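# Clear the carton from the counter-shelf aisle

## Task

Get the carton completely out of the aisle that runs between the counter and the low shelf, disturbing the other objects as little as you can. At the end release it and back the robot away; the carton must stay out of the aisle without the robot holding or propping it. The robot must not fall over or finish leaning.

## Robot and tools

ROBOT. A Hello Robot Stretch 3 with one arm. Its two-wheeled base is 0.33 m long and 0.34 m wide and can only drive straight or spin in place. It cannot slide sideways. The spin centre is the point between the drive wheels, 0.05 m behind the front edge. A lift rides up a mast, and the telescoping arm reaches out to the robot's RIGHT, so moving the gripper forward or back means driving the base. At the arm's end is a wrist (yaw, pitch, roll) and a two-finger gripper with round 0.04 m pads. A head carries head_camera and nav_camera; wrist_camera rides on the gripper. When the arm is fully in and the wrist folded, the wrist pokes up to 0.06 m beyond the right side and a spin sweeps a 0.28 m radius; an unfolded, level gripper reaches past that circle.

FRAMES. Base frame: origin on the floor midway between the drive wheels, x forward, y left, z up. hand_pose is reported in this frame, located where the closed fingertips meet; with all wrist joints at zero its x axis is up, y points back along the arm toward the mast, z toward the rear. Wide-open pads sit slightly nearer the wrist. The odometry frame is where the base frame was when the scene began. Headings are positive to the left, -3.142 to 3.142.

execute_actions. Argument actions is a list holding one action, or empty (then it only reports state and images). Optional cameras: list of head_camera, nav_camera, wrist_camera or all; omitted, null or ["all"] gives every camera, [] gives none. An action may contain:
- base: a single command, an offset from where the base was last reported. {"translate_m": d}, metres, -1 to 1, positive forward. Or {"rotate_rad": d}, radians, -3.2 to 3.2, positive counter-clockwise seen from above.
- joints: one dictionary of absolute targets by name (tolerance for done in brackets): lift_m 0 to 1.1 m, arm height (±0.004); arm_m 0 to 0.52 m, extension (±0.004); wrist_yaw_rad -1.345 to 4.42 (±0.02), 0 along the arm, positive toward the front, 3.0 folded over the base; wrist_pitch_rad -1.57 to 0.451 (±0.05), 0 level, negative tips fingers down; wrist_roll_rad -2.911 to 2.911 (±0.02), 0 has fingers side by side; gripper_m -0.089 to 0.179 (±0.004), bigger is wider, actual tip gap is about 0.007 m less when nearly shut and 0.025 m less when wide, zero below 0.007; head_pan_rad -3.953 to 1.73 (±0.02), 0 forward, positive left, -1.57 along the arm; head_tilt_rad -1.53 to 0.419 (±0.02), negative down.
- contact_limits: {"arm_m": effort percent, 1 to 100}; arm motion halts (contact_stop) near that effort, negative when retracting. Too small halts instantly; values above the maximum are clipped. It also caps the arm's holding force until the next action.
Base and joint motions start together. Any joint or base left out may still be driving to its earlier target without the status showing it. Unknown keys or out-of-range numbers reject the whole call, nothing moves. One action runs at most 15 s. If a result reports a stop, the remaining execute_actions, wait and finished_scene calls in that same reply are skipped.

wait: seconds, 0 to 10; nothing new commanded, returns state and images. zoom_image: camera plus region [x0, y0, x1, y1] in pixels of that camera's latest full image, top-left origin, at most 504 by 504. finished_scene: scene number (integer); ends the scene for good once the last command has been held, and reports success and the next task.

RESULTS. joint_positions; base_status and joint_status: done (for the base, wheels turned the full amount even if slipping), off_target (stopped short, may still push), contact_stop, time_out, torque_fault (after the last three the old target is dropped and it holds its resting place unless slack or switched off). on_its_own covers uncommanded parts; its held at is a target, not a position; an effort outside rest range suggests pushing or carrying. motor_effort: percent of maximum, positive toward higher values, peak in brackets; readings carry fixed biases (up to a few points plus half the value) and noise. Positive wheel effort pushes forward. lidar_m: 12 distances in metres from the base origin, 30-degree sectors, 1st straight ahead, counting counter-clockwise (4th left, 7th behind, 10th right), - for nothing; plane 0.17 m above the floor, range 0.15 to 12 m, blind to clear objects and low items, may miss thin legs, partly blocked by the mast and, with a low lift, by robot parts (5th, 6th, 9th, 10th). wrist_depth_mm (45 to 1000) and head_depth_mm (280 to 4000, for the sideways head image): 7x7 grids of median depths from top left. base_odometry counts wheel turns, so slip looks like travel; turned_by_wheels and turned_by_imu give turning since last result; base_tilt in degrees, forward and right positive, with up to about 4 degrees fixed bias. The pictures line lists images in order; calibration lines list cameras whose numbers changed.

CAMERAS. head_camera 896x504 pinhole, nav_camera 672x504 fisheye, wrist_camera 644x364 pinhole; intrinsics and T_world_to_cam (base frame to camera) come from a prior calibration with small errors, larger for wrist_camera because joint readings feed its pose.

SPEED. Full speed (0.30 m/s, 1.9 rad/s) only with lift_m under 0.30, arm_m under 0.03 and wrist_yaw_rad over 2.54; otherwise 0.10 m/s and 0.63 rad/s.

CAUTIONS. Fold or unfold the wrist only with lift_m 0.32 to 0.95, wrist_pitch_rad -0.4 and roll near 0; once folded the lift may go down to 0.25. With yaw below -0.4 keep pitch at -0.5 or lower. Arm and lift stop and go slack when pressing hard; a slack lift can sag under load or be pushed up by closing fingers on a surface. Base, wrist and head never stop on contact; prolonged strain switches a wrist servo off for 10 s. Grip by sending gripper_m below the object's width; release with at least 0.02 above the touching value; resend a new value to re-squeeze. Pushing an immovable thing with the gripper higher than about 0.45 m, pushing twice, or driving while hooked can tip the robot; backing into furniture is riskiest. If tilted, reverse in small steps, free the gripper and lower lift_m to about 0.2. Avoid drops, slams and hard shoves. A loose object may occasionally get nudged by something else. While you think, the robot keeps its last command.

Each tool is called as name([rows], argument=value, ...), one row to a line, values as JSON.

## Session

execute_actions([
  {"joints":{"head_tilt_rad":-0.7}},
])

Scene clock: 0.97 s.
base_odometry: x=+0.000 y=+0.000 heading=+0.000 (m, m, rad; odometry frame)
turned_by_wheels: +0.000 (rad since the last result)
turned_by_imu: +0.000 (rad since the last result)
base_tilt: forward=+2.2 right=+0.3 (deg)
lidar_m: 1.73 1.24 1.24 1.72 1.47 1.49 0.85 0.73 0.73 0.86 1.78 1.48
head_depth_mm: 2201 2404 2579 2203 1759 1453 1244 / 2366 2552 2726 2178 1732 1444 1248 / 2242 2395 2651 2167 1728 1446 1238 / 2032 1880 1934 2082 1727 1434 1225 / 1864 1845 1390 2135 1697 1433 1231 / 1737 1772 1298 2131 1717 1422 1225 / 1613 1689 1233 2041 1703 1418 1233
base_status: not commanded
joint_positions: lift_m=+0.316 arm_m=+0.003 wrist_yaw_rad=+3.029 wrist_pitch_rad=-0.611 wrist_roll_rad=-0.014 gripper_m=+0.037 head_pan_rad=-0.005 head_tilt_rad=-0.691
joint_status: all done
motor_effort: left_wheel=+0(0) right_wheel=-1(0) lift_m=+27(27) arm_m=-1(0) wrist_yaw_rad=+0(1) wrist_pitch_rad=+3(3) wrist_roll_rad=+0(0) gripper_m=+0(1) head_pan_rad=-1(0) head_tilt_rad=-5(41) (%)
hand_pose: x=+0.0007 y=+0.0470 z=+0.2879 quat_wxyz=(+0.249, +0.680, +0.177, +0.666) (m; base frame)
wrist_depth_mm: - - - - - - - / 975 948 952 938 931 915 880 / 778 765 - 742 743 737 722 / 639 636 630 622 608 606 605 / 541 538 - 561 542 524 514 / 470 - - - - 460 455 / 426 - - - 400 403 401
pictures: head_camera (sideways: a quarter turn clockwise sets it upright), nav_camera (sideways: a quarter turn counterclockwise sets it upright), wrist_camera
camera_calibration (this result's frames):
head_camera: T_world_to_cam=[[-0.588032, -0.0452739, -0.80757, 1.07574], [-0.0234226, 0.998967, -0.0389489, 0.0542202], [0.808499, -0.00398782, -0.588485, 0.718323], [0, 0, 0, 1]] pos_world=[0.0530765, -0.00259669, 1.29357]
nav_camera: T_world_to_cam=[[0.610484, 0.0040328, 0.792018, -0.99802], [-0.028896, -0.999208, 0.0273607, 0.0218495], [0.791501, -0.0395894, -0.609884, 0.748357], [0, 0, 0, 1]] pos_world=[0.0175812, 0.055484, 1.24626]
wrist_camera: T_world_to_cam=[[0.999144, -0.0411367, 0.00441444, 0.00573971], [-0.025398, -0.69408, -0.719449, 0.275902], [0.0326598, 0.718721, -0.694531, 0.324845], [0, 0, 0, 1]] pos_world=[-0.00933682, -0.0417392, 0.424087]
Images, in order (width x height): head_camera 896x504, nav_camera 672x504, wrist_camera 644x364.

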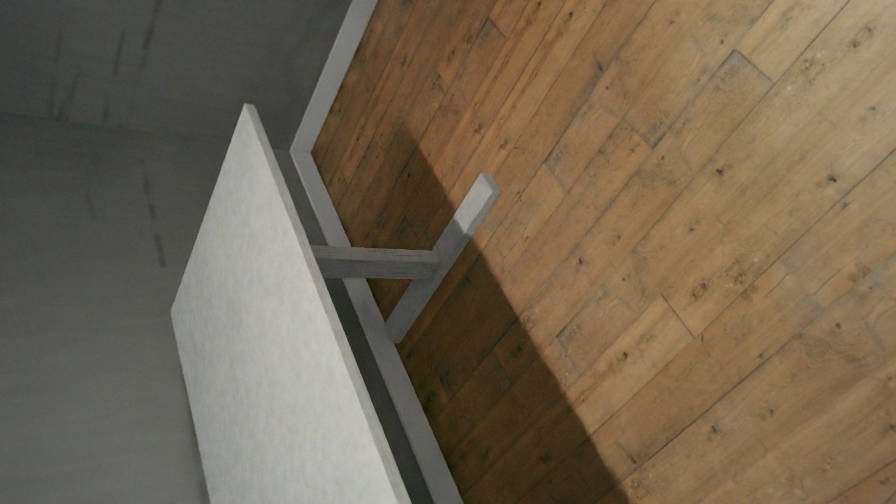

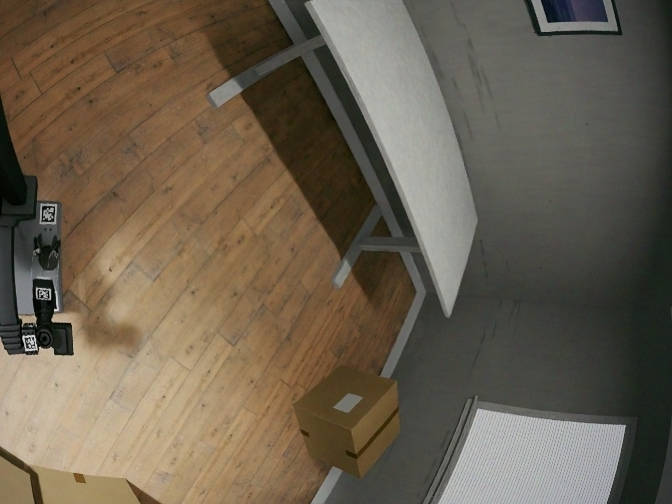

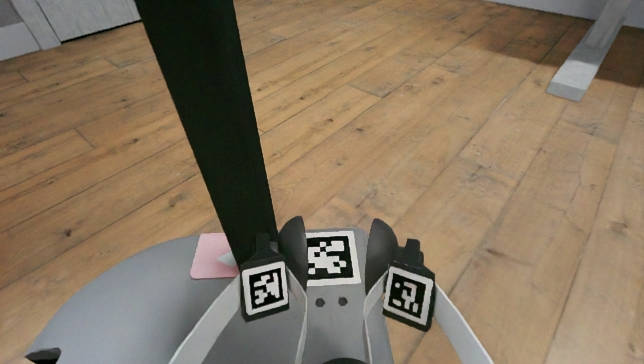

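execute_actions([
  {"joints":{"head_pan_rad":-2.0,"lift_m":0.26}},
], cameras=["head_camera","nav_camera"])

Scene clock: 5.03 s.
base_odometry: x=+0.000 y=+0.000 heading=+0.000 (m, m, rad; odometry frame)
turned_by_wheels: +0.000 (rad since the last result)
turned_by_imu: -0.001 (rad since the last result)
base_tilt: forward=+2.2 right=+0.3 (deg)
lidar_m: 1.73 1.24 1.23 1.72 1.48 1.49 0.85 0.73 0.73 0.86 1.78 1.48
head_depth_mm: 2610 2772 855 801 906 1052 1226 / 2715 2841 850 839 962 1132 1239 / 2819 3038 842 880 1018 1195 1237 / 2962 3256 876 943 1101 1337 1238 / 3103 3226 2822 1430 1224 1361 1234 / 3172 2918 2848 1433 1227 1366 1221 / 3174 3340 2564 1414 1220 1361 1217
base_status: not commanded
joint_positions: lift_m=+0.260 arm_m=+0.003 wrist_yaw_rad=+3.029 wrist_pitch_rad=-0.612 wrist_roll_rad=-0.014 gripper_m=+0.037 head_pan_rad=-1.993 head_tilt_rad=-0.691
joint_status: all done
motor_effort: left_wheel=+0(0) right_wheel=+0(0) lift_m=+22(23) arm_m=+0(0) wrist_yaw_rad=+0(0) wrist_pitch_rad=+3(3) wrist_roll_rad=+0(0) gripper_m=+1(0) head_pan_rad=-5(53) head_tilt_rad=-4(4) (%)
hand_pose: x=+0.0007 y=+0.0468 z=+0.2320 quat_wxyz=(+0.250, +0.680, +0.177, +0.666) (m; base frame)
wrist_depth_mm: - - - - - - 972 / 846 848 816 823 818 800 798 / 658 664 - 652 644 637 624 / 548 554 541 556 537 526 526 / 486 - - - 462 451 451 / - - - - - 398 396 / - - - - 347 354 351
pictures: head_camera (sideways: a quarter turn clockwise sets it upright), nav_camera (sideways: a quarter turn counterclockwise sets it upright)
camera_calibration (this result's frames):
head_camera: T_world_to_cam=[[0.196946, 0.556199, -0.807375, 1.0707], [0.922809, -0.383284, -0.0389395, 0.048436], [-0.331112, -0.737384, -0.588752, 0.725623], [0, 0, 0, 1]] pos_world=[-0.0153044, -0.0418942, 1.29355]
nav_camera: T_world_to_cam=[[-0.243745, -0.560014, 0.791816, -0.992546], [-0.901832, 0.431218, 0.0273686, 0.0271641], [-0.356772, -0.707414, -0.610146, 0.755703], [0, 0, 0, 1]] pos_world=[0.052183, -0.0329582, 1.24626]
Images, in order (width x height): head_camera 896x504, nav_camera 672x504.

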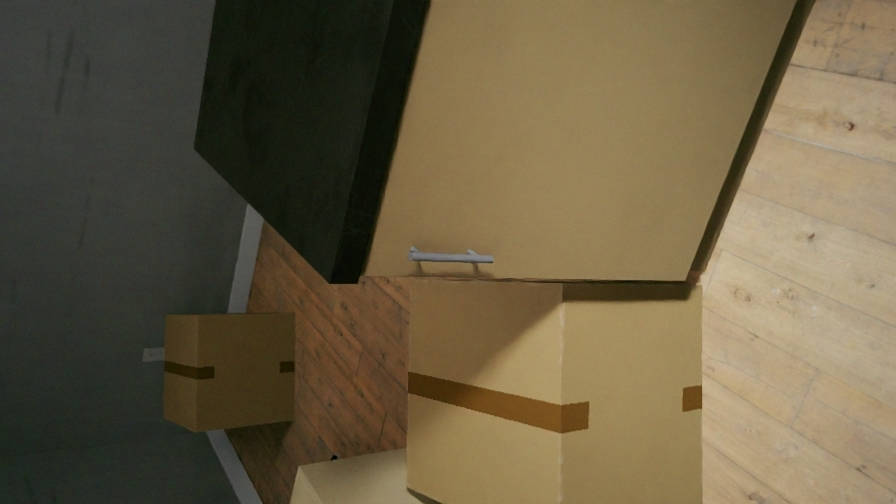

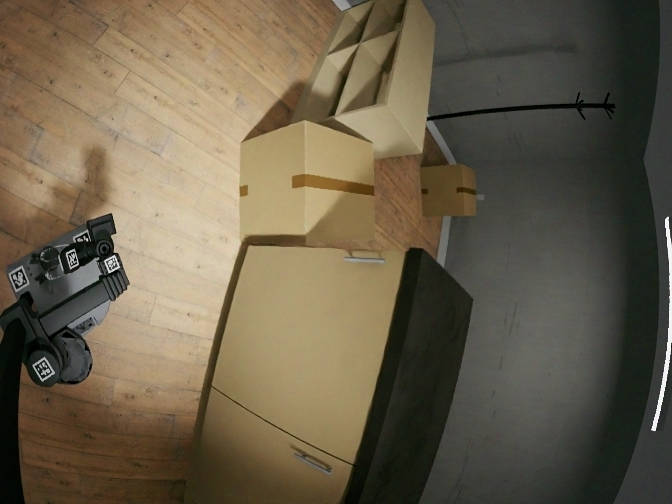

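execute_actions([
  {"base":{"rotate_rad":-0.83}},
], cameras=[])

execute_actions([
  {"base":{"translate_m":0.72}},
], cameras=[])

execute_actions([
  {"base":{"rotate_rad":-1.57},"joints":{"head_pan_rad":0,"head_tilt_rad":-0.9}},
], cameras=["head_camera","nav_camera"])

Scene clock: 14.17 s.
base_odometry: x=+0.000 y=+0.000 heading=-0.830 (m, m, rad; odometry frame)
turned_by_wheels: -0.830 (rad since the last result)
turned_by_imu: -0.826 (rad since the last result)
base_tilt: forward=+2.2 right=+0.3 (deg)
lidar_m: 1.48 1.57 1.74 1.23 1.71 1.56 1.47 1.10 0.77 0.73 0.74 0.90
head_depth_mm: 1920 1288 1012 1207 1485 1456 1249 / 2211 1269 978 1115 1356 1445 1238 / 2561 1263 932 1042 1247 1441 1235 / 2993 1249 883 978 1150 1382 1233 / 2887 1240 849 919 1064 1338 1237 / 2740 1219 824 865 1000 1182 1228 / 2702 1204 812 822 941 1085 1225
base_status: done
joint_positions: lift_m=+0.260 arm_m=+0.003 wrist_yaw_rad=+3.029 wrist_pitch_rad=-0.612 wrist_roll_rad=-0.014 gripper_m=+0.037 head_pan_rad=-1.993 head_tilt_rad=-0.692
joint_status: not commanded
motor_effort: left_wheel=+3(13) right_wheel=-2(7) lift_m=+22(22) arm_m=+0(1) wrist_yaw_rad=+0(0) wrist_pitch_rad=+3(3) wrist_roll_rad=+0(0) gripper_m=+1(0) head_pan_rad=-5(4) head_tilt_rad=-5(5) (%)
hand_pose: x=+0.0007 y=+0.0468 z=+0.2319 quat_wxyz=(+0.250, +0.680, +0.177, +0.666) (m; base frame)
wrist_depth_mm: - - - - - - - / 834 824 810 812 804 793 802 / 670 656 - 653 641 638 635 / 554 542 540 558 532 531 524 / 479 - - - 464 459 450 / - - - - - 395 397 / - - - - 349 351 353
pictures: none
No camera images: the call's "cameras" was empty. Leave "cameras" out to get every camera's image.

Scene clock: 18.27 s.
base_odometry: x=+0.486 y=-0.531 heading=-0.830 (m, m, rad; odometry frame)
turned_by_wheels: +0.000 (rad since the last result)
turned_by_imu: +0.001 (rad since the last result)
base_tilt: forward=+2.2 right=+0.3 (deg)
lidar_m: 0.88 0.79 1.37 1.71 1.76 2.31 2.19 1.03 0.72 0.56 0.82 1.17
head_depth_mm: 2933 1287 979 1131 1388 1456 1246 / 3210 1277 936 1054 1269 1438 1241 / 3115 1261 888 974 1162 1407 1234 / 2984 1252 976 1077 1173 1362 1232 / 2849 1274 1260 1473 1142 1173 1231 / 2767 2996 2819 2123 1138 1014 1161 / 2640 2892 2820 2111 1138 951 1024
base_status: done
joint_positions: lift_m=+0.260 arm_m=+0.003 wrist_yaw_rad=+3.029 wrist_pitch_rad=-0.612 wrist_roll_rad=-0.014 gripper_m=+0.037 head_pan_rad=-1.993 head_tilt_rad=-0.692
joint_status: not commanded
motor_effort: left_wheel=+4(15) right_wheel=-3(4) lift_m=+22(22) arm_m=+0(0) wrist_yaw_rad=+0(0) wrist_pitch_rad=+3(3) wrist_roll_rad=+0(0) gripper_m=+1(0) head_pan_rad=-5(5) head_tilt_rad=-4(4) (%)
hand_pose: x=+0.0007 y=+0.0468 z=+0.2319 quat_wxyz=(+0.250, +0.680, +0.177, +0.666) (m; base frame)
wrist_depth_mm: - - - - - - - / 837 829 825 821 808 785 788 / 672 658 - 645 642 633 629 / 556 538 545 553 537 536 528 / 486 - - - 461 452 448 / - - - - - 397 397 / - - - - 347 355 349
pictures: none
No camera images: the call's "cameras" was empty. Leave "cameras" out to get every camera's image.

Scene clock: 20.43 s.
base_odometry: x=+0.486 y=-0.531 heading=-2.400 (m, m, rad; odometry frame)
turned_by_wheels: -1.570 (rad since the last result)
turned_by_imu: -1.560 (rad since the last result)
base_tilt: forward=+2.2 right=+0.3 (deg)
lidar_m: 0.56 0.82 1.16 0.88 0.82 1.37 1.71 1.46 2.31 2.19 1.03 0.71
head_depth_mm: 2666 1151 1141 1128 1287 1305 1157 / 2865 2621 2030 1157 1313 1300 1148 / 2822 2626 2092 1162 1171 1292 1156 / 2827 2608 2068 1155 1064 1270 1152 / 2818 2607 2080 1154 1086 1270 1146 / 2832 2558 1999 1245 1411 1285 1141 / 2356 2472 1089 1213 1410 1279 1138
base_status: done
joint_positions: lift_m=+0.260 arm_m=+0.003 wrist_yaw_rad=+3.029 wrist_pitch_rad=-0.612 wrist_roll_rad=-0.014 gripper_m=+0.037 head_pan_rad=-0.007 head_tilt_rad=-0.889
joint_status: all done
motor_effort: left_wheel=+4(16) right_wheel=-3(8) lift_m=+22(22) arm_m=-1(1) wrist_yaw_rad=+0(0) wrist_pitch_rad=+3(3) wrist_roll_rad=+0(0) gripper_m=+1(0) head_pan_rad=+4(53) head_tilt_rad=-5(26) (%)
hand_pose: x=+0.0007 y=+0.0467 z=+0.2319 quat_wxyz=(+0.250, +0.680, +0.177, +0.666) (m; base frame)
wrist_depth_mm: - 805 965 - - - 882 / 837 834 823 827 797 802 752 / 674 659 - 645 646 639 628 / 555 555 550 555 533 533 529 / 484 - - - 470 455 452 / - - - - - 395 395 / - - - - 345 351 354
pictures: head_camera (sideways: a quarter turn clockwise sets it upright), nav_camera (sideways: a quarter turn counterclockwise sets it upright)
camera_calibration (this result's frames):
head_camera: T_world_to_cam=[[-0.735823, -0.0429192, -0.675813, 0.904917], [-0.028322, 0.999067, -0.0326114, 0.0459902], [0.676582, -0.00485582, -0.736352, 0.911463], [0, 0, 0, 1]] pos_world=[0.0504821, -0.00268302, 1.28421]
nav_camera: T_world_to_cam=[[0.754672, 0.00165304, 0.6561, -0.821762], [-0.0252547, -0.999183, 0.0315664, 0.0163595], [0.655616, -0.0403919, -0.754014, 0.93665], [0, 0, 0, 1]] pos_world=[0.00649125, 0.0555376, 1.24489]
Images, in order (width x height): head_camera 896x504, nav_camera 672x504.

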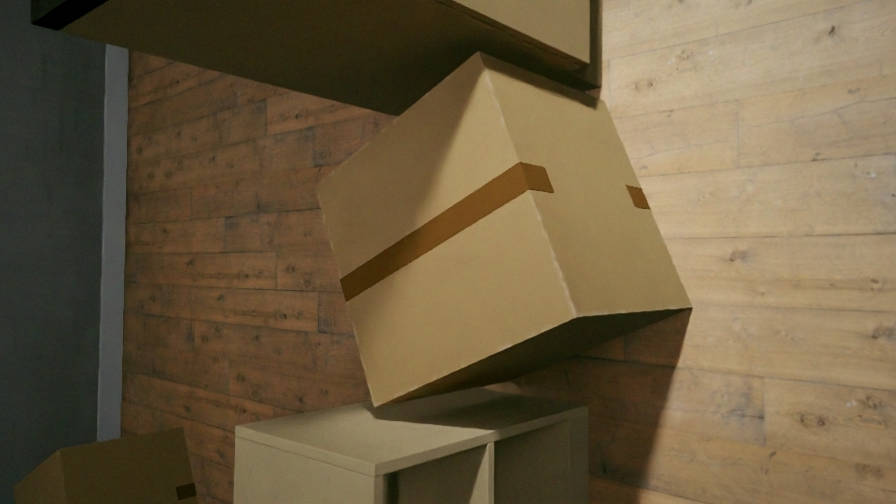

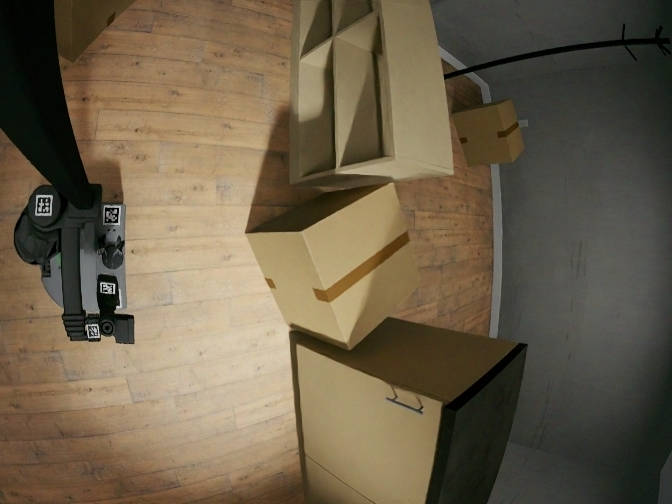

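execute_actions([
  {"base":{"translate_m":0.48}},
], cameras=[])

execute_actions([
  {"base":{"translate_m":0.3},"joints":{"lift_m":0.31,"head_tilt_rad":-1.2}},
], cameras=["nav_camera"])

Scene clock: 27.07 s.
base_odometry: x=+0.132 y=-0.856 heading=-2.399 (m, m, rad; odometry frame)
turned_by_wheels: +0.000 (rad since the last result)
turned_by_imu: +0.000 (rad since the last result)
base_tilt: forward=+2.2 right=+0.3 (deg)
lidar_m: - - 0.94 0.96 1.07 1.06 1.83 1.89 2.27 1.02 0.33 0.15
head_depth_mm: 2368 2584 2095 1060 1055 941 816 / 2370 2524 2070 1730 1383 866 784 / 2326 2546 2078 1745 986 868 770 / 2344 2560 2054 1726 982 861 772 / 2358 2531 2058 1704 984 861 764 / 2341 2499 2050 1707 1472 856 778 / 2353 2304 2046 1691 995 996 1105
base_status: done
joint_positions: lift_m=+0.260 arm_m=+0.003 wrist_yaw_rad=+3.029 wrist_pitch_rad=-0.612 wrist_roll_rad=-0.014 gripper_m=+0.037 head_pan_rad=-0.007 head_tilt_rad=-0.890
joint_status: not commanded
motor_effort: left_wheel=+4(15) right_wheel=-3(4) lift_m=+22(22) arm_m=-1(1) wrist_yaw_rad=+0(1) wrist_pitch_rad=+3(3) wrist_roll_rad=+0(0) gripper_m=+0(1) head_pan_rad=+4(4) head_tilt_rad=-5(6) (%)
hand_pose: x=+0.0007 y=+0.0467 z=+0.2319 quat_wxyz=(+0.250, +0.680, +0.177, +0.666) (m; base frame)
wrist_depth_mm: 847 - - - 881 776 101 / 822 822 820 821 729 133 106 / 673 662 - 647 646 142 111 / 550 548 544 553 533 152 117 / 481 - - - 461 165 124 / - - - - - 177 131 / - - - - 282 186 140
pictures: none
No camera images: the call's "cameras" was empty. Leave "cameras" out to get every camera's image.

Scene clock: 30.50 s.
base_odometry: x=-0.089 y=-1.058 heading=-2.399 (m, m, rad; odometry frame)
turned_by_wheels: +0.001 (rad since the last result)
turned_by_imu: +0.039 (rad since the last result)
base_tilt: forward=+2.2 right=+0.3 (deg)
lidar_m: - - 0.31 0.30 1.32 1.28 2.12 2.16 2.28 0.34 0.15 -
head_depth_mm: 1910 1708 1549 950 865 816 1102 / 1901 1684 1533 940 869 816 - / 1886 1706 1540 938 861 812 - / 1879 1699 1530 934 861 806 - / 1882 1696 1534 934 862 801 - / 1886 1686 1536 1398 1289 1196 1135 / 1842 1685 1527 1395 986 1011 1110
base_status: translate_m off_target (by the wheels' count: +0.2998 of +0.3000)
joint_positions: lift_m=+0.310 arm_m=+0.003 wrist_yaw_rad=+3.029 wrist_pitch_rad=-0.613 wrist_roll_rad=-0.014 gripper_m=+0.037 head_pan_rad=-0.006 head_tilt_rad=-1.186
joint_status: all done
on_its_own: left_wheel is at rest, and its effort (+54) is outside its rest range (-18 to +18)
motor_effort: left_wheel=+54(99) right_wheel=+5(23) lift_m=+31(34) arm_m=-1(1) wrist_yaw_rad=-1(0) wrist_pitch_rad=+3(3) wrist_roll_rad=+0(0) gripper_m=+1(1) head_pan_rad=+4(4) head_tilt_rad=-7(31) (%)
hand_pose: x=+0.0007 y=+0.0467 z=+0.2814 quat_wxyz=(+0.250, +0.680, +0.177, +0.666) (m; base frame)
wrist_depth_mm: - - - 339 315 97 69 / 951 939 926 380 351 100 71 / 767 739 - 443 177 102 72 / 625 617 620 513 186 106 73 / 528 540 - 533 174 108 75 / 468 - - - - 112 76 / - - - - 197 109 78
pictures: nav_camera (sideways: a quarter turn counterclockwise sets it upright)
camera_calibration (this result's frames):
nav_camera: T_world_to_cam=[[0.913555, 0.00112722, 0.406714, -0.497851], [-0.0145739, -0.999263, 0.0355052, 0.0111795], [0.406454, -0.0383633, -0.912865, 1.14465], [0, 0, 0, 1]] pos_world=[-0.0102718, 0.0556452, 1.247]
Images, in order (width x height): nav_camera 672x504.

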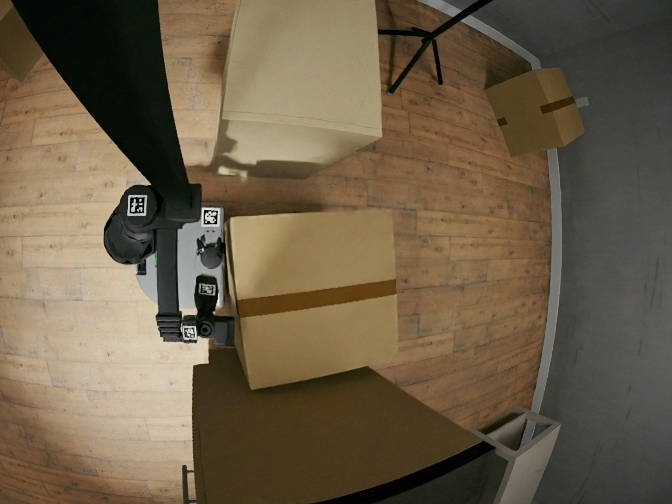

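execute_actions([
  {"base":{"translate_m":0.8}},
], cameras=["nav_camera"])

Scene clock: 41.40 s.
base_odometry: x=-0.677 y=-1.600 heading=-2.399 (m, m, rad; odometry frame)
turned_by_wheels: +0.000 (rad since the last result)
turned_by_imu: -0.410 (rad since the last result)
base_tilt: forward=+2.2 right=+0.3 (deg)
lidar_m: - - 0.15 0.19 1.09 0.59 0.76 0.52 0.28 0.19 0.15 -
head_depth_mm: 1651 1689 1556 1399 1282 1181 1125 / 1842 1701 1535 939 863 802 - / 1831 1706 1542 935 862 806 - / 1782 1698 1529 931 863 804 - / 1727 1685 1539 930 859 797 - / 1659 1678 1530 954 859 801 1131 / 1603 1693 1542 1401 1291 1180 1121
base_status: translate_m off_target (by the wheels' count: +0.7996 of +0.8000)
joint_positions: lift_m=+0.310 arm_m=+0.003 wrist_yaw_rad=+3.029 wrist_pitch_rad=-0.613 wrist_roll_rad=-0.014 gripper_m=+0.037 head_pan_rad=-0.006 head_tilt_rad=-1.186
joint_status: not commanded
on_its_own: left_wheel is at rest, and its effort (+54) is outside its rest range (-18 to +18); right_wheel is at rest, and its effort (+44) is outside its rest range (-18 to +18)
motor_effort: left_wheel=+54(81) right_wheel=+44(47) lift_m=+31(31) arm_m=-1(1) wrist_yaw_rad=-1(0) wrist_pitch_rad=+3(3) wrist_roll_rad=+0(0) gripper_m=+1(0) head_pan_rad=+4(3) head_tilt_rad=-8(7) (%)
hand_pose: x=+0.0007 y=+0.0467 z=+0.2814 quat_wxyz=(+0.250, +0.680, +0.177, +0.666) (m; base frame)
wrist_depth_mm: - - - - 172 93 64 / 875 934 930 925 177 94 64 / 716 740 - 742 182 96 65 / 613 623 622 613 187 97 65 / 533 538 - 554 169 98 65 / 465 - - - - 99 66 / - - - - 179 95 67
pictures: nav_camera (sideways: a quarter turn counterclockwise sets it upright)
camera_calibration (this result's frames):
nav_camera: T_world_to_cam=[[0.913562, 0.0011252, 0.406698, -0.497831], [-0.0145754, -0.999263, 0.0355053, 0.0111794], [0.406439, -0.0383641, -0.912872, 1.14466], [0, 0, 0, 1]] pos_world=[-0.0102726, 0.0556453, 1.247]
Images, in order (width x height): nav_camera 672x504.

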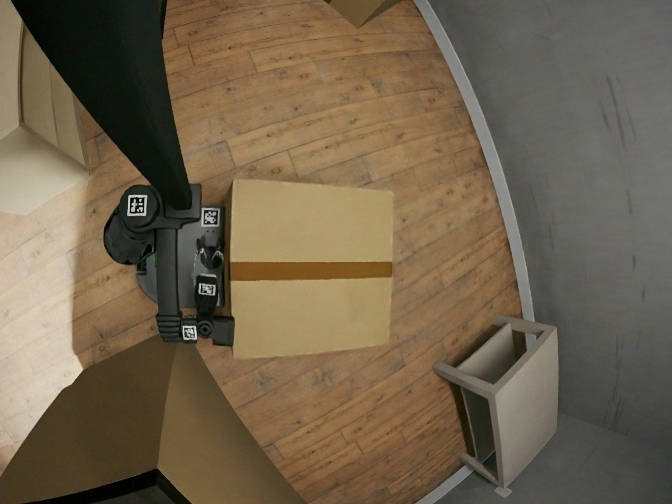

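execute_actions([
  {"base":{"translate_m":0.2}},
], cameras=[])

execute_actions([
  {"base":{"translate_m":-0.17}},
], cameras=["nav_camera"])

Scene clock: 50.27 s.
base_odometry: x=-0.824 y=-1.735 heading=-2.399 (m, m, rad; odometry frame)
turned_by_wheels: +0.000 (rad since the last result)
turned_by_imu: -0.075 (rad since the last result)
base_tilt: forward=+2.2 right=+0.2 (deg)
lidar_m: - - 0.15 0.19 1.83 0.75 0.82 0.39 0.39 0.19 0.15 -
head_depth_mm: 1280 1530 1532 1418 1285 1175 1124 / 1596 1647 1547 938 865 801 - / 1761 1700 1538 935 861 806 - / 1665 1687 1541 935 860 802 - / 1577 1701 1530 930 858 800 - / 1498 1640 1533 955 856 802 1134 / 1426 1623 1533 1397 1287 1182 1128
base_status: translate_m off_target (by the wheels' count: +0.1996 of +0.2000)
joint_positions: lift_m=+0.310 arm_m=+0.003 wrist_yaw_rad=+3.029 wrist_pitch_rad=-0.613 wrist_roll_rad=-0.014 gripper_m=+0.037 head_pan_rad=-0.006 head_tilt_rad=-1.186
joint_status: not commanded
on_its_own: left_wheel is at rest, and its effort (+59) is outside its rest range (-18 to +18); right_wheel is at rest, and its effort (+43) is outside its rest range (-18 to +18)
motor_effort: left_wheel=+59(98) right_wheel=+43(44) lift_m=+31(31) arm_m=-1(1) wrist_yaw_rad=+0(1) wrist_pitch_rad=+3(3) wrist_roll_rad=+0(0) gripper_m=+1(1) head_pan_rad=+4(3) head_tilt_rad=-7(8) (%)
hand_pose: x=+0.0007 y=+0.0467 z=+0.2814 quat_wxyz=(+0.250, +0.680, +0.177, +0.666) (m; base frame)
wrist_depth_mm: - - - - 172 93 63 / 944 933 952 913 177 94 64 / 756 743 - 741 182 95 65 / 630 620 615 615 186 97 65 / 528 543 - 553 169 98 65 / 470 - - - - 99 66 / - - - - 179 95 66
pictures: none
No camera images: the call's "cameras" was empty. Leave "cameras" out to get every camera's image.

Scene clock: 53.20 s.
base_odometry: x=-0.699 y=-1.620 heading=-2.399 (m, m, rad; odometry frame)
turned_by_wheels: +0.000 (rad since the last result)
turned_by_imu: -0.001 (rad since the last result)
base_tilt: forward=+2.2 right=+0.3 (deg)
lidar_m: 0.22 0.23 1.28 1.33 1.18 0.60 0.71 0.65 0.29 0.33 0.31 0.23
head_depth_mm: 1624 1574 1543 1408 1289 1205 1122 / 1668 1710 1026 937 881 1198 - / 1855 1699 1028 937 879 1202 - / 1792 1693 1019 934 878 1202 - / 1761 1696 1017 933 877 1203 - / 1667 1682 1510 953 887 1198 1137 / 1588 1672 1539 1390 1285 1191 1125
base_status: done
joint_positions: lift_m=+0.310 arm_m=+0.003 wrist_yaw_rad=+3.029 wrist_pitch_rad=-0.613 wrist_roll_rad=-0.014 gripper_m=+0.037 head_pan_rad=-0.006 head_tilt_rad=-1.186
joint_status: not commanded
motor_effort: left_wheel=+2(54) right_wheel=-2(39) lift_m=+31(31) arm_m=-1(1) wrist_yaw_rad=+0(0) wrist_pitch_rad=+3(3) wrist_roll_rad=+0(0) gripper_m=+0(0) head_pan_rad=+4(4) head_tilt_rad=-7(7) (%)
hand_pose: x=+0.0007 y=+0.0467 z=+0.2814 quat_wxyz=(+0.250, +0.680, +0.177, +0.666) (m; base frame)
wrist_depth_mm: - - - - - - 250 / 942 947 939 909 906 907 251 / 762 752 - 739 736 722 252 / 619 615 619 599 611 566 255 / 535 550 - 555 539 387 257 / 468 - - - - 389 262 / - - - - 394 367 262
pictures: nav_camera (sideways: a quarter turn counterclockwise sets it upright)
camera_calibration (this result's frames):
nav_camera: T_world_to_cam=[[0.91359, 0.00112498, 0.406636, -0.49775], [-0.0145731, -0.999263, 0.0355059, 0.0111786], [0.406376, -0.0383637, -0.9129, 1.1447], [0, 0, 0, 1]] pos_world=[-0.0102764, 0.0556453, 1.247]
Images, in order (width x height): nav_camera 672x504.

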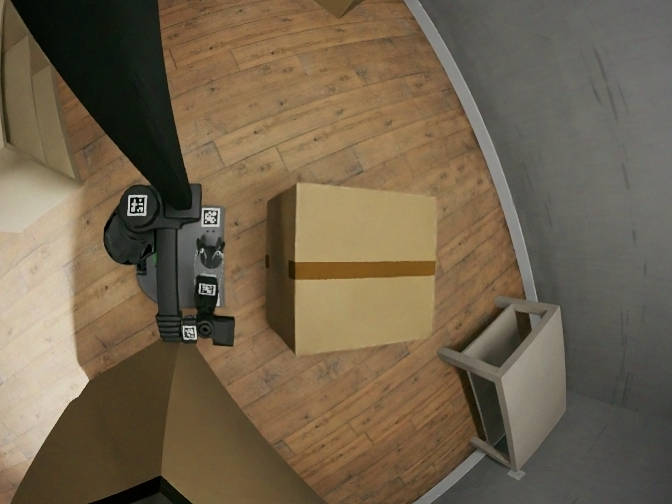

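execute_actions([
  {"base":{"translate_m":-0.18}},
], cameras=[])

finished_scene(scene=1)

Scene clock: 59.30 s.
base_odometry: x=-0.566 y=-1.498 heading=-2.399 (m, m, rad; odometry frame)
turned_by_wheels: +0.000 (rad since the last result)
turned_by_imu: -0.002 (rad since the last result)
base_tilt: forward=+2.2 right=+0.3 (deg)
lidar_m: 0.40 0.41 1.36 1.04 1.01 0.44 0.58 2.68 0.37 0.28 0.29 0.41
head_depth_mm: 1690 1654 1544 1418 1304 1206 961 / 1814 1696 1028 962 1284 1200 - / 1893 1698 1023 963 1261 1198 - / 1884 1684 1025 962 1269 1205 - / 1836 1685 1018 955 1266 1200 - / 1792 1672 1484 1084 1291 1191 1139 / 1735 1689 1536 1401 1286 1197 1127
base_status: done
joint_positions: lift_m=+0.310 arm_m=+0.003 wrist_yaw_rad=+3.029 wrist_pitch_rad=-0.613 wrist_roll_rad=-0.014 gripper_m=+0.037 head_pan_rad=-0.006 head_tilt_rad=-1.186
joint_status: not commanded
motor_effort: left_wheel=+2(4) right_wheel=-1(5) lift_m=+31(31) arm_m=-1(1) wrist_yaw_rad=+0(0) wrist_pitch_rad=+3(3) wrist_roll_rad=+0(0) gripper_m=+0(0) head_pan_rad=+4(4) head_tilt_rad=-7(8) (%)
hand_pose: x=+0.0007 y=+0.0467 z=+0.2814 quat_wxyz=(+0.250, +0.680, +0.177, +0.666) (m; base frame)
wrist_depth_mm: - - - - - - - / 788 947 931 927 903 902 887 / 644 752 - 745 727 730 725 / 509 635 619 600 608 603 599 / 456 537 - 545 527 516 485 / 460 - - - - 453 434 / - - - - 396 402 396
pictures: none
No camera images: the call's "cameras" was empty. Leave "cameras" out to get every camera's image.

The scene is finished: the task was done.


## Next scene

The same job, from a new start.

execute_actions([
  {"joints":{"head_tilt_rad":-0.8}},
])

Scene clock: 1.00 s.
base_odometry: x=+0.000 y=+0.000 heading=+0.000 (m, m, rad; odometry frame)
turned_by_wheels: +0.000 (rad since the last result)
turned_by_imu: +0.000 (rad since the last result)
base_tilt: forward=+2.2 right=+0.2 (deg)
lidar_m: 0.97 0.99 1.23 1.50 1.18 1.91 2.09 1.50 0.99 0.96 1.08 1.41
head_depth_mm: 1491 1679 1946 1941 1606 1371 1199 / 1474 1669 1923 1923 1615 1373 1190 / 1468 1647 1896 1929 1592 1361 1192 / 1449 1650 1762 1330 1491 1361 1188 / 1447 1626 1612 1321 1487 1355 1186 / 1430 1613 1602 1311 1466 1350 1187 / 1413 1592 1796 1741 1537 1345 1176
base_status: not commanded
joint_positions: lift_m=+0.492 arm_m=+0.003 wrist_yaw_rad=+2.937 wrist_pitch_rad=-0.466 wrist_roll_rad=-0.014 gripper_m=+0.037 head_pan_rad=-0.005 head_tilt_rad=-0.789
joint_status: all done
motor_effort: left_wheel=+0(0) right_wheel=+0(1) lift_m=+26(26) arm_m=+0(1) wrist_yaw_rad=+0(0) wrist_pitch_rad=+3(3) wrist_roll_rad=+0(0) gripper_m=+0(0) head_pan_rad=-1(0) head_tilt_rad=-6(44) (%)
hand_pose: x=+0.0231 y=+0.0657 z=+0.4936 quat_wxyz=(+0.232, +0.696, +0.094, +0.673) (m; base frame)
wrist_depth_mm: - - - - - - - / - - - - - - - / - - - - - - - / - - - - - - - / 865 874 944 907 942 874 904 / 766 753 - 748 773 745 743 / 631 642 646 640 619 643 626
pictures: head_camera (sideways: a quarter turn clockwise sets it upright), nav_camera (sideways: a quarter turn counterclockwise sets it upright), wrist_camera
camera_calibration (this result's frames):
head_camera: T_world_to_cam=[[-0.664789, -0.0449029, -0.74568, 0.995536], [-0.0271263, 0.998985, -0.0359725, 0.0503632], [0.746539, -0.00368655, -0.665332, 0.818667], [0, 0, 0, 1]] pos_world=[0.0520209, -0.00259151, 1.28885]
nav_camera: T_world_to_cam=[[0.685598, 0.00366978, 0.727971, -0.914999], [-0.0260798, -0.999222, 0.0295989, 0.018922], [0.727513, -0.0392783, -0.684968, 0.846416], [0, 0, 0, 1]] pos_world=[0.0120359, 0.0555109, 1.2453]
wrist_camera: T_world_to_cam=[[0.990808, -0.134485, 0.0145989, -0.0154347], [-0.0667451, -0.579879, -0.811964, 0.476557], [0.117663, 0.803526, -0.583525, 0.39121], [0, 0, 0, 1]] pos_world=[0.00106982, -0.0400775, 0.615453]
Images, in order (width x height): head_camera 896x504, nav_camera 672x504, wrist_camera 644x364.

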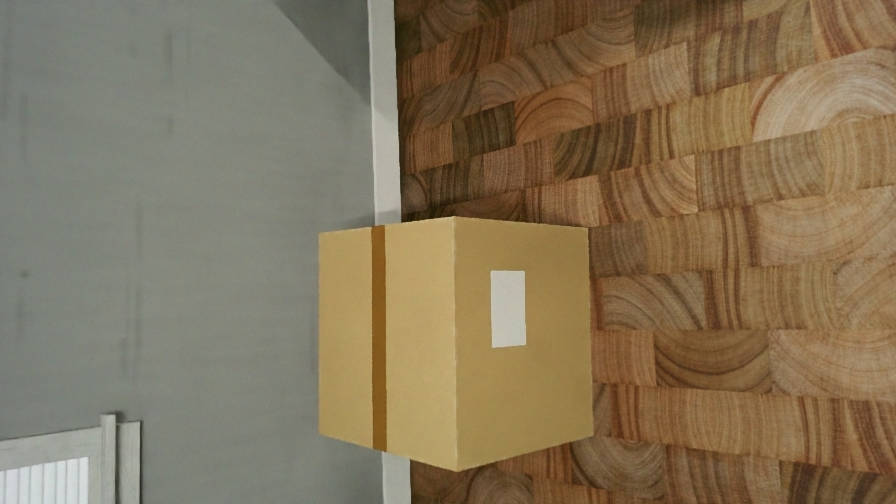

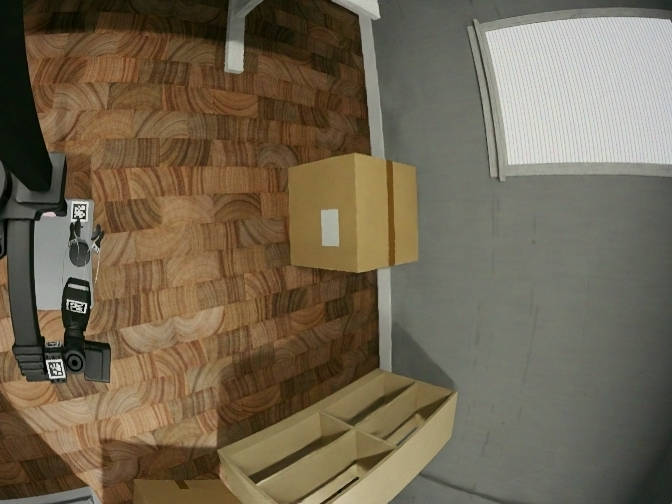

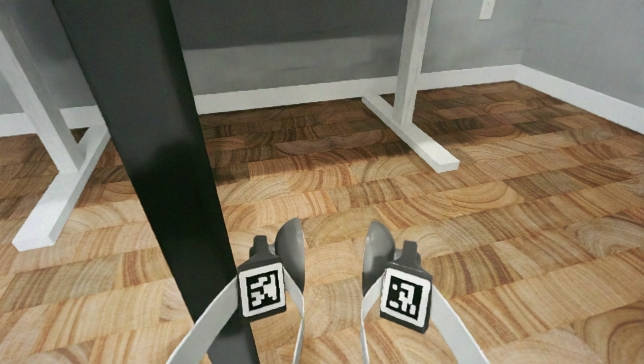

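execute_actions([
  {"base":{"translate_m":0.3},"joints":{"lift_m":0.27,"head_pan_rad":-1.5}},
], cameras=["head_camera","nav_camera"])

Scene clock: 7.00 s.
base_odometry: x=+0.300 y=+0.000 heading=+0.000 (m, m, rad; odometry frame)
turned_by_wheels: +0.000 (rad since the last result)
turned_by_imu: -0.001 (rad since the last result)
base_tilt: forward=+2.2 right=+0.3 (deg)
lidar_m: 0.67 0.68 1.67 1.14 1.40 1.37 2.40 1.44 1.06 0.97 1.19 1.47
head_depth_mm: 2887 3161 2456 1673 1571 1382 1199 / 2921 3143 1632 1366 1534 1365 1192 / 2907 3153 1627 1407 1560 1367 1184 / 2905 3093 2413 1475 1595 1359 1185 / 2899 2912 1350 1478 1528 1355 1184 / 2835 2588 1252 1432 1524 1349 1179 / 2911 2667 1242 1427 1518 1356 1177
base_status: done
joint_positions: lift_m=+0.270 arm_m=+0.003 wrist_yaw_rad=+2.937 wrist_pitch_rad=-0.467 wrist_roll_rad=-0.014 gripper_m=+0.037 head_pan_rad=-1.493 head_tilt_rad=-0.790
joint_status: all done
motor_effort: left_wheel=+0(11) right_wheel=+1(6) lift_m=+22(24) arm_m=-1(1) wrist_yaw_rad=+0(0) wrist_pitch_rad=+4(4) wrist_roll_rad=+0(0) gripper_m=+0(0) head_pan_rad=-4(53) head_tilt_rad=-5(6) (%)
hand_pose: x=+0.0231 y=+0.0655 z=+0.2720 quat_wxyz=(+0.233, +0.696, +0.094, +0.673) (m; base frame)
wrist_depth_mm: - - - - - - - / - - - - - - - / 907 - 907 922 924 881 843 / 703 678 694 695 703 701 628 / 564 560 588 575 592 553 558 / 473 490 - 477 488 481 473 / - - - - 398 409 410
pictures: head_camera (sideways: a quarter turn clockwise sets it upright), nav_camera (sideways: a quarter turn counterclockwise sets it upright)
camera_calibration (this result's frames):
head_camera: T_world_to_cam=[[-0.0995144, 0.659383, -0.745192, 0.991451], [0.99336, 0.109291, -0.035949, 0.0441075], [0.0577386, -0.743821, -0.665881, 0.823583], [0, 0, 0, 1]] pos_world=[0.00729649, -0.0459688, 1.28881]
nav_camera: T_world_to_cam=[[0.060133, -0.683503, 0.727467, -0.910526], [-0.997976, -0.0562803, 0.0296146, 0.0248303], [0.0207004, -0.727775, -0.685503, 0.851423], [0, 0, 0, 1]] pos_world=[0.0619079, -0.00130489, 1.2453]
Images, in order (width x height): head_camera 896x504, nav_camera 672x504.

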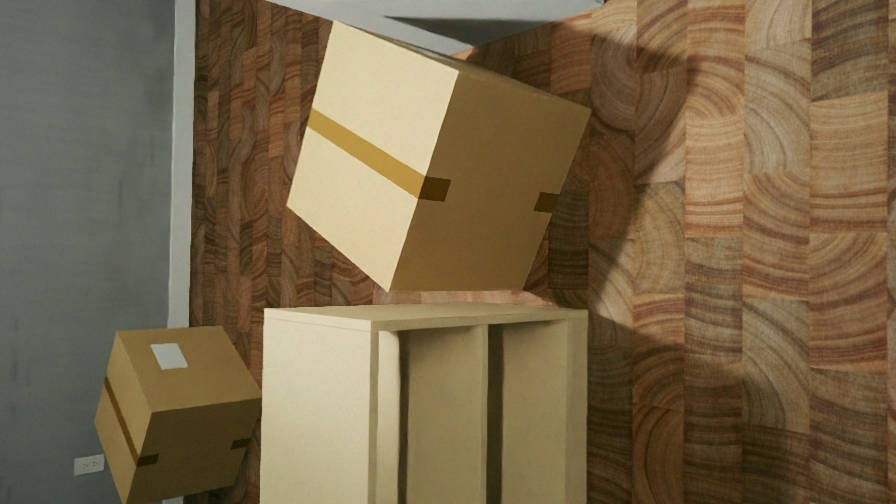

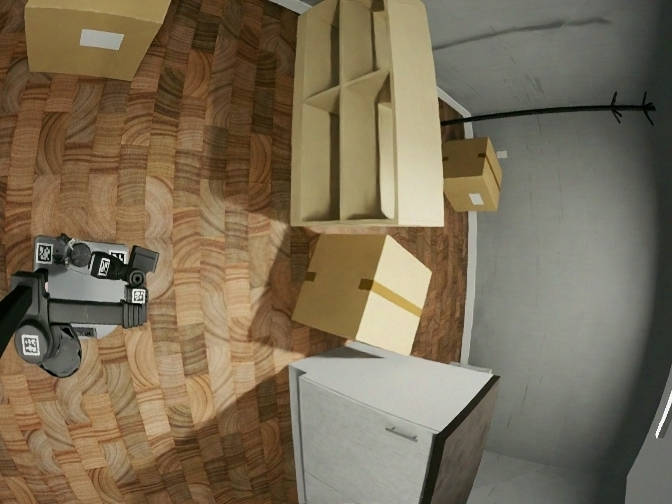

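execute_actions([
  {"base":{"translate_m":-0.22}},
], cameras=[])

execute_actions([
  {"base":{"rotate_rad":-1.49},"joints":{"head_pan_rad":0,"head_tilt_rad":-1.2,"wrist_yaw_rad":3.03}},
], cameras=[])

execute_actions([
  {"base":{"translate_m":0.86}},
], cameras=["nav_camera"])

execute_actions([
  {"base":{"translate_m":0.5},"joints":{"lift_m":0.31}},
], cameras=["nav_camera"])

Scene clock: 15.57 s.
base_odometry: x=+0.080 y=+0.000 heading=+0.000 (m, m, rad; odometry frame)
turned_by_wheels: +0.000 (rad since the last result)
turned_by_imu: -0.002 (rad since the last result)
base_tilt: forward=+2.2 right=+0.3 (deg)
lidar_m: 0.89 0.90 1.19 1.51 1.22 1.92 2.18 1.49 0.98 1.00 1.04 1.35
head_depth_mm: 2826 1140 1129 1213 1489 1371 1201 / 2931 3144 1586 1629 1533 1366 1194 / 2943 3167 1624 1411 1557 1365 1191 / 2936 3161 1613 1405 1548 1362 1194 / 2938 3123 1622 1467 1594 1359 1187 / 2892 2809 2234 1485 1536 1355 1188 / 2847 2585 1280 1458 1541 1347 1179
base_status: done
joint_positions: lift_m=+0.270 arm_m=+0.003 wrist_yaw_rad=+2.937 wrist_pitch_rad=-0.467 wrist_roll_rad=-0.014 gripper_m=+0.037 head_pan_rad=-1.493 head_tilt_rad=-0.790
joint_status: not commanded
motor_effort: left_wheel=+1(10) right_wheel=+0(5) lift_m=+22(22) arm_m=-1(1) wrist_yaw_rad=+0(0) wrist_pitch_rad=+4(4) wrist_roll_rad=+0(0) gripper_m=+0(0) head_pan_rad=-5(5) head_tilt_rad=-6(5) (%)
hand_pose: x=+0.0231 y=+0.0655 z=+0.2720 quat_wxyz=(+0.233, +0.696, +0.094, +0.673) (m; base frame)
wrist_depth_mm: - - - - - - - / - - - - - - - / 929 - 936 907 912 924 933 / 712 704 702 691 708 698 699 / 563 561 580 574 582 566 571 / 481 503 - 481 484 482 479 / - - - - 401 410 405
pictures: none
No camera images: the call's "cameras" was empty. Leave "cameras" out to get every camera's image.

Scene clock: 17.83 s.
base_odometry: x=+0.080 y=+0.000 heading=-1.490 (m, m, rad; odometry frame)
turned_by_wheels: -1.490 (rad since the last result)
turned_by_imu: -1.477 (rad since the last result)
base_tilt: forward=+2.2 right=+0.2 (deg)
lidar_m: 1.00 1.04 1.35 0.89 0.92 1.20 1.51 1.21 2.06 2.18 1.34 0.98
head_depth_mm: 1165 1225 1515 1421 1300 1204 1124 / 1380 1576 1535 1411 1300 1212 1121 / 1257 1321 1525 1410 1296 1199 - / 1268 1336 1527 1410 1304 1205 - / 1262 1431 1550 1409 1296 1205 - / 1308 1463 1518 1404 1290 1198 1143 / 1106 1530 1513 1407 1295 1202 1128
base_status: done
joint_positions: lift_m=+0.270 arm_m=+0.003 wrist_yaw_rad=+3.028 wrist_pitch_rad=-0.467 wrist_roll_rad=-0.014 gripper_m=+0.037 head_pan_rad=-0.007 head_tilt_rad=-1.186
joint_status: all done
motor_effort: left_wheel=+3(14) right_wheel=-1(7) lift_m=+22(22) arm_m=-1(0) wrist_yaw_rad=+2(1) wrist_pitch_rad=+4(4) wrist_roll_rad=+0(0) gripper_m=+1(1) head_pan_rad=+4(53) head_tilt_rad=-7(35) (%)
hand_pose: x=+0.0034 y=+0.0686 z=+0.2720 quat_wxyz=(+0.202, +0.691, +0.126, +0.683) (m; base frame)
wrist_depth_mm: - - 859 863 - - - / - - 955 972 - - - / 898 915 915 901 884 900 915 / 711 708 - 697 689 702 696 / 570 568 567 566 589 563 560 / 483 510 - - 494 477 468 / - - - - 398 406 405
pictures: none
No camera images: the call's "cameras" was empty. Leave "cameras" out to get every camera's image.

Scene clock: 22.47 s.
base_odometry: x=+0.150 y=-0.857 heading=-1.490 (m, m, rad; odometry frame)
turned_by_wheels: +0.000 (rad since the last result)
turned_by_imu: +0.001 (rad since the last result)
base_tilt: forward=+2.3 right=+0.3 (deg)
lidar_m: 0.16 0.20 0.37 0.96 1.15 1.26 2.03 1.99 2.28 0.35 0.35 0.16
head_depth_mm: 1920 1724 1530 1037 1034 1034 1123 / 1921 1712 1549 952 1271 1208 1119 / 1922 1715 1553 940 863 1179 - / 1895 1700 1025 936 863 1180 - / 1888 1691 1024 933 881 1202 - / 1893 1696 1534 934 917 1196 1138 / 1889 1691 1538 1075 1080 1172 1130
base_status: done
joint_positions: lift_m=+0.270 arm_m=+0.003 wrist_yaw_rad=+3.029 wrist_pitch_rad=-0.467 wrist_roll_rad=-0.014 gripper_m=+0.037 head_pan_rad=-0.007 head_tilt_rad=-1.186
joint_status: not commanded
motor_effort: left_wheel=+2(14) right_wheel=-1(4) lift_m=+22(22) arm_m=-1(1) wrist_yaw_rad=+1(2) wrist_pitch_rad=+4(4) wrist_roll_rad=+0(0) gripper_m=+0(0) head_pan_rad=+4(4) head_tilt_rad=-7(8) (%)
hand_pose: x=+0.0033 y=+0.0687 z=+0.2720 quat_wxyz=(+0.202, +0.691, +0.126, +0.683) (m; base frame)
wrist_depth_mm: 907 - - - 377 379 366 / 959 - - - 415 412 323 / 920 920 883 854 460 451 305 / 718 703 - 703 504 490 283 / 571 574 577 559 543 519 268 / 481 512 - - 496 441 254 / - - - - 399 393 239
pictures: nav_camera (sideways: a quarter turn counterclockwise sets it upright)
camera_calibration (this result's frames):
nav_camera: T_world_to_cam=[[0.91363, 0.000697042, 0.406545, -0.497633], [-0.0150373, -0.999256, 0.0355067, 0.0111804], [0.406268, -0.0385533, -0.91294, 1.14475], [0, 0, 0, 1]] pos_world=[-0.0102558, 0.055653, 1.247]
Images, in order (width x height): nav_camera 672x504.

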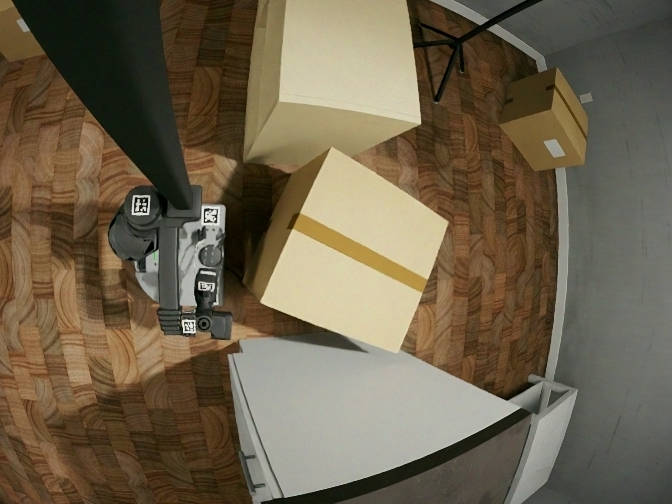

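Scene clock: 28.00 s.
base_odometry: x=+0.190 y=-1.355 heading=-1.489 (m, m, rad; odometry frame)
turned_by_wheels: +0.001 (rad since the last result)
turned_by_imu: -0.038 (rad since the last result)
base_tilt: forward=+2.2 right=+0.3 (deg)
lidar_m: - - 0.15 0.19 0.39 0.51 2.50 0.47 0.33 0.31 0.31 -
head_depth_mm: 1910 1710 1558 1415 1304 976 926 / 1902 1711 1550 1409 1301 1202 - / 1895 1701 1544 940 869 809 - / 1876 1703 1533 939 862 805 - / 1870 1705 1546 935 858 801 - / 1880 1708 1531 938 859 805 1138 / 1866 1693 1525 944 862 803 1127
base_status: translate_m off_target (by the wheels' count: +0.4998 of +0.5000)
joint_positions: lift_m=+0.310 arm_m=+0.003 wrist_yaw_rad=+3.029 wrist_pitch_rad=-0.468 wrist_roll_rad=-0.014 gripper_m=+0.037 head_pan_rad=-0.007 head_tilt_rad=-1.186
joint_status: all done
on_its_own: left_wheel is at rest, and its effort (+51) is outside its rest range (-18 to +18)
motor_effort: left_wheel=+51(69) right_wheel=+5(34) lift_m=+30(30) arm_m=-1(1) wrist_yaw_rad=+1(1) wrist_pitch_rad=+4(4) wrist_roll_rad=+0(0) gripper_m=+1(1) head_pan_rad=+5(4) head_tilt_rad=-7(7) (%)
hand_pose: x=+0.0033 y=+0.0686 z=+0.3115 quat_wxyz=(+0.202, +0.691, +0.126, +0.683) (m; base frame)
wrist_depth_mm: 349 359 377 - 167 104 96 / 379 395 410 - 170 92 66 / 420 441 463 967 172 93 63 / 474 475 - 713 176 93 64 / 602 546 562 573 158 95 64 / 526 525 - 521 138 95 64 / 468 - - - 201 96 65
pictures: nav_camera (sideways: a quarter turn counterclockwise sets it upright)
camera_calibration (this result's frames):
nav_camera: T_world_to_cam=[[0.913715, 0.000873721, 0.406355, -0.497385], [-0.0148361, -0.999259, 0.0355084, 0.011177], [0.406085, -0.0384732, -0.913025, 1.14486], [0, 0, 0, 1]] pos_world=[-0.010278, 0.0556499, 1.24701]
Images, in order (width x height): nav_camera 672x504.

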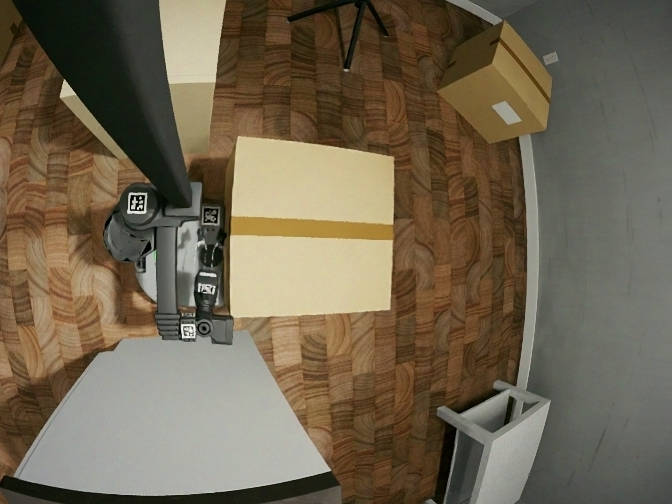

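execute_actions([
  {"base":{"translate_m":0.33}},
], cameras=[])

execute_actions([
  {"base":{"translate_m":-0.3}},
], cameras=["nav_camera"])

Scene clock: 36.63 s.
base_odometry: x=+0.217 y=-1.684 heading=-1.488 (m, m, rad; odometry frame)
turned_by_wheels: +0.001 (rad since the last result)
turned_by_imu: +0.000 (rad since the last result)
base_tilt: forward=+2.2 right=+0.3 (deg)
lidar_m: - - 0.15 0.19 0.53 0.54 2.81 0.43 0.35 0.62 2.15 -
head_depth_mm: 1702 1715 1542 1410 1304 1205 1125 / 1690 1712 1554 1410 1298 1212 - / 1688 1704 1549 939 862 807 - / 1675 1713 1548 940 864 804 - / 1674 1706 1536 939 860 805 - / 1661 1695 1544 938 864 807 1145 / 1653 1702 1544 946 859 807 1123
base_status: translate_m off_target (by the wheels' count: +0.3298 of +0.3300)
joint_positions: lift_m=+0.310 arm_m=+0.003 wrist_yaw_rad=+3.029 wrist_pitch_rad=-0.468 wrist_roll_rad=-0.014 gripper_m=+0.037 head_pan_rad=-0.007 head_tilt_rad=-1.186
joint_status: not commanded
on_its_own: left_wheel is at rest, and its effort (+57) is outside its rest range (-18 to +18)
motor_effort: left_wheel=+57(66) right_wheel=+7(17) lift_m=+30(30) arm_m=-1(1) wrist_yaw_rad=+1(1) wrist_pitch_rad=+4(4) wrist_roll_rad=+0(0) gripper_m=+0(0) head_pan_rad=+4(5) head_tilt_rad=-7(8) (%)
hand_pose: x=+0.0033 y=+0.0686 z=+0.3115 quat_wxyz=(+0.202, +0.691, +0.126, +0.683) (m; base frame)
wrist_depth_mm: 536 848 - - 166 104 96 / 939 978 - - 169 92 66 / 461 823 999 - 173 92 63 / 499 682 - 759 176 93 64 / 546 621 616 606 158 95 64 / 526 532 - 529 138 95 65 / 460 - - - 200 96 65
pictures: none
No camera images: the call's "cameras" was empty. Leave "cameras" out to get every camera's image.

Scene clock: 40.87 s.
base_odometry: x=+0.192 y=-1.385 heading=-1.488 (m, m, rad; odometry frame)
turned_by_wheels: +0.000 (rad since the last result)
turned_by_imu: -0.002 (rad since the last result)
base_tilt: forward=+2.2 right=+0.3 (deg)
lidar_m: 0.35 0.36 1.11 0.39 0.39 0.51 2.53 0.47 0.32 0.30 0.31 0.36
head_depth_mm: 1888 1703 1563 1412 1297 1207 923 / 1870 1697 1545 1416 1297 1206 - / 1865 1708 1029 943 1255 1200 - / 1870 1688 1031 938 1251 1205 - / 1871 1705 1028 937 1247 1209 - / 1875 1693 1027 934 1249 1195 1143 / 1868 1705 1491 946 1277 1200 1130
base_status: done
joint_positions: lift_m=+0.310 arm_m=+0.003 wrist_yaw_rad=+3.029 wrist_pitch_rad=-0.468 wrist_roll_rad=-0.014 gripper_m=+0.037 head_pan_rad=-0.007 head_tilt_rad=-1.186
joint_status: not commanded
motor_effort: left_wheel=+1(49) right_wheel=+0(7) lift_m=+30(30) arm_m=-1(1) wrist_yaw_rad=+1(1) wrist_pitch_rad=+4(4) wrist_roll_rad=+0(0) gripper_m=+0(1) head_pan_rad=+4(4) head_tilt_rad=-7(8) (%)
hand_pose: x=+0.0033 y=+0.0686 z=+0.3115 quat_wxyz=(+0.202, +0.691, +0.126, +0.683) (m; base frame)
wrist_depth_mm: 346 362 386 - - - - / 384 395 430 - - - - / 420 442 461 - 989 968 394 / 467 483 - 785 762 768 402 / 579 545 569 606 654 596 404 / 519 529 - 536 532 516 399 / 466 - - - 437 458 397
pictures: nav_camera (sideways: a quarter turn counterclockwise sets it upright)
camera_calibration (this result's frames):
nav_camera: T_world_to_cam=[[0.913717, 0.000890774, 0.40635, -0.497379], [-0.0148172, -0.99926, 0.0355084, 0.0111768], [0.406081, -0.0384656, -0.913027, 1.14487], [0, 0, 0, 1]] pos_world=[-0.0102793, 0.0556496, 1.24701]
Images, in order (width x height): nav_camera 672x504.

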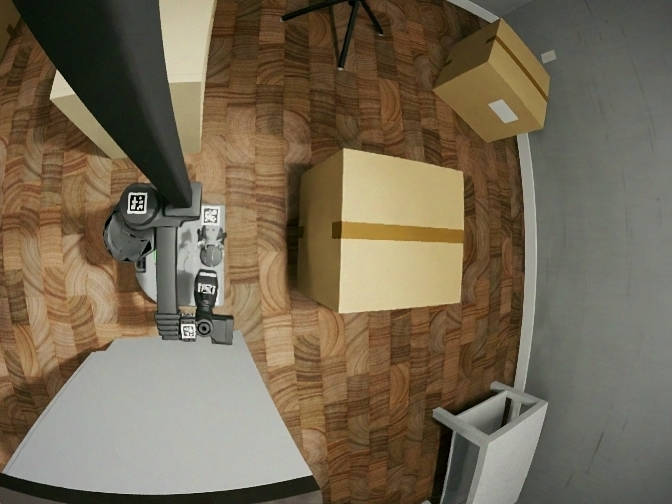

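finished_scene(scene=2)

The scene is finished: the task was done.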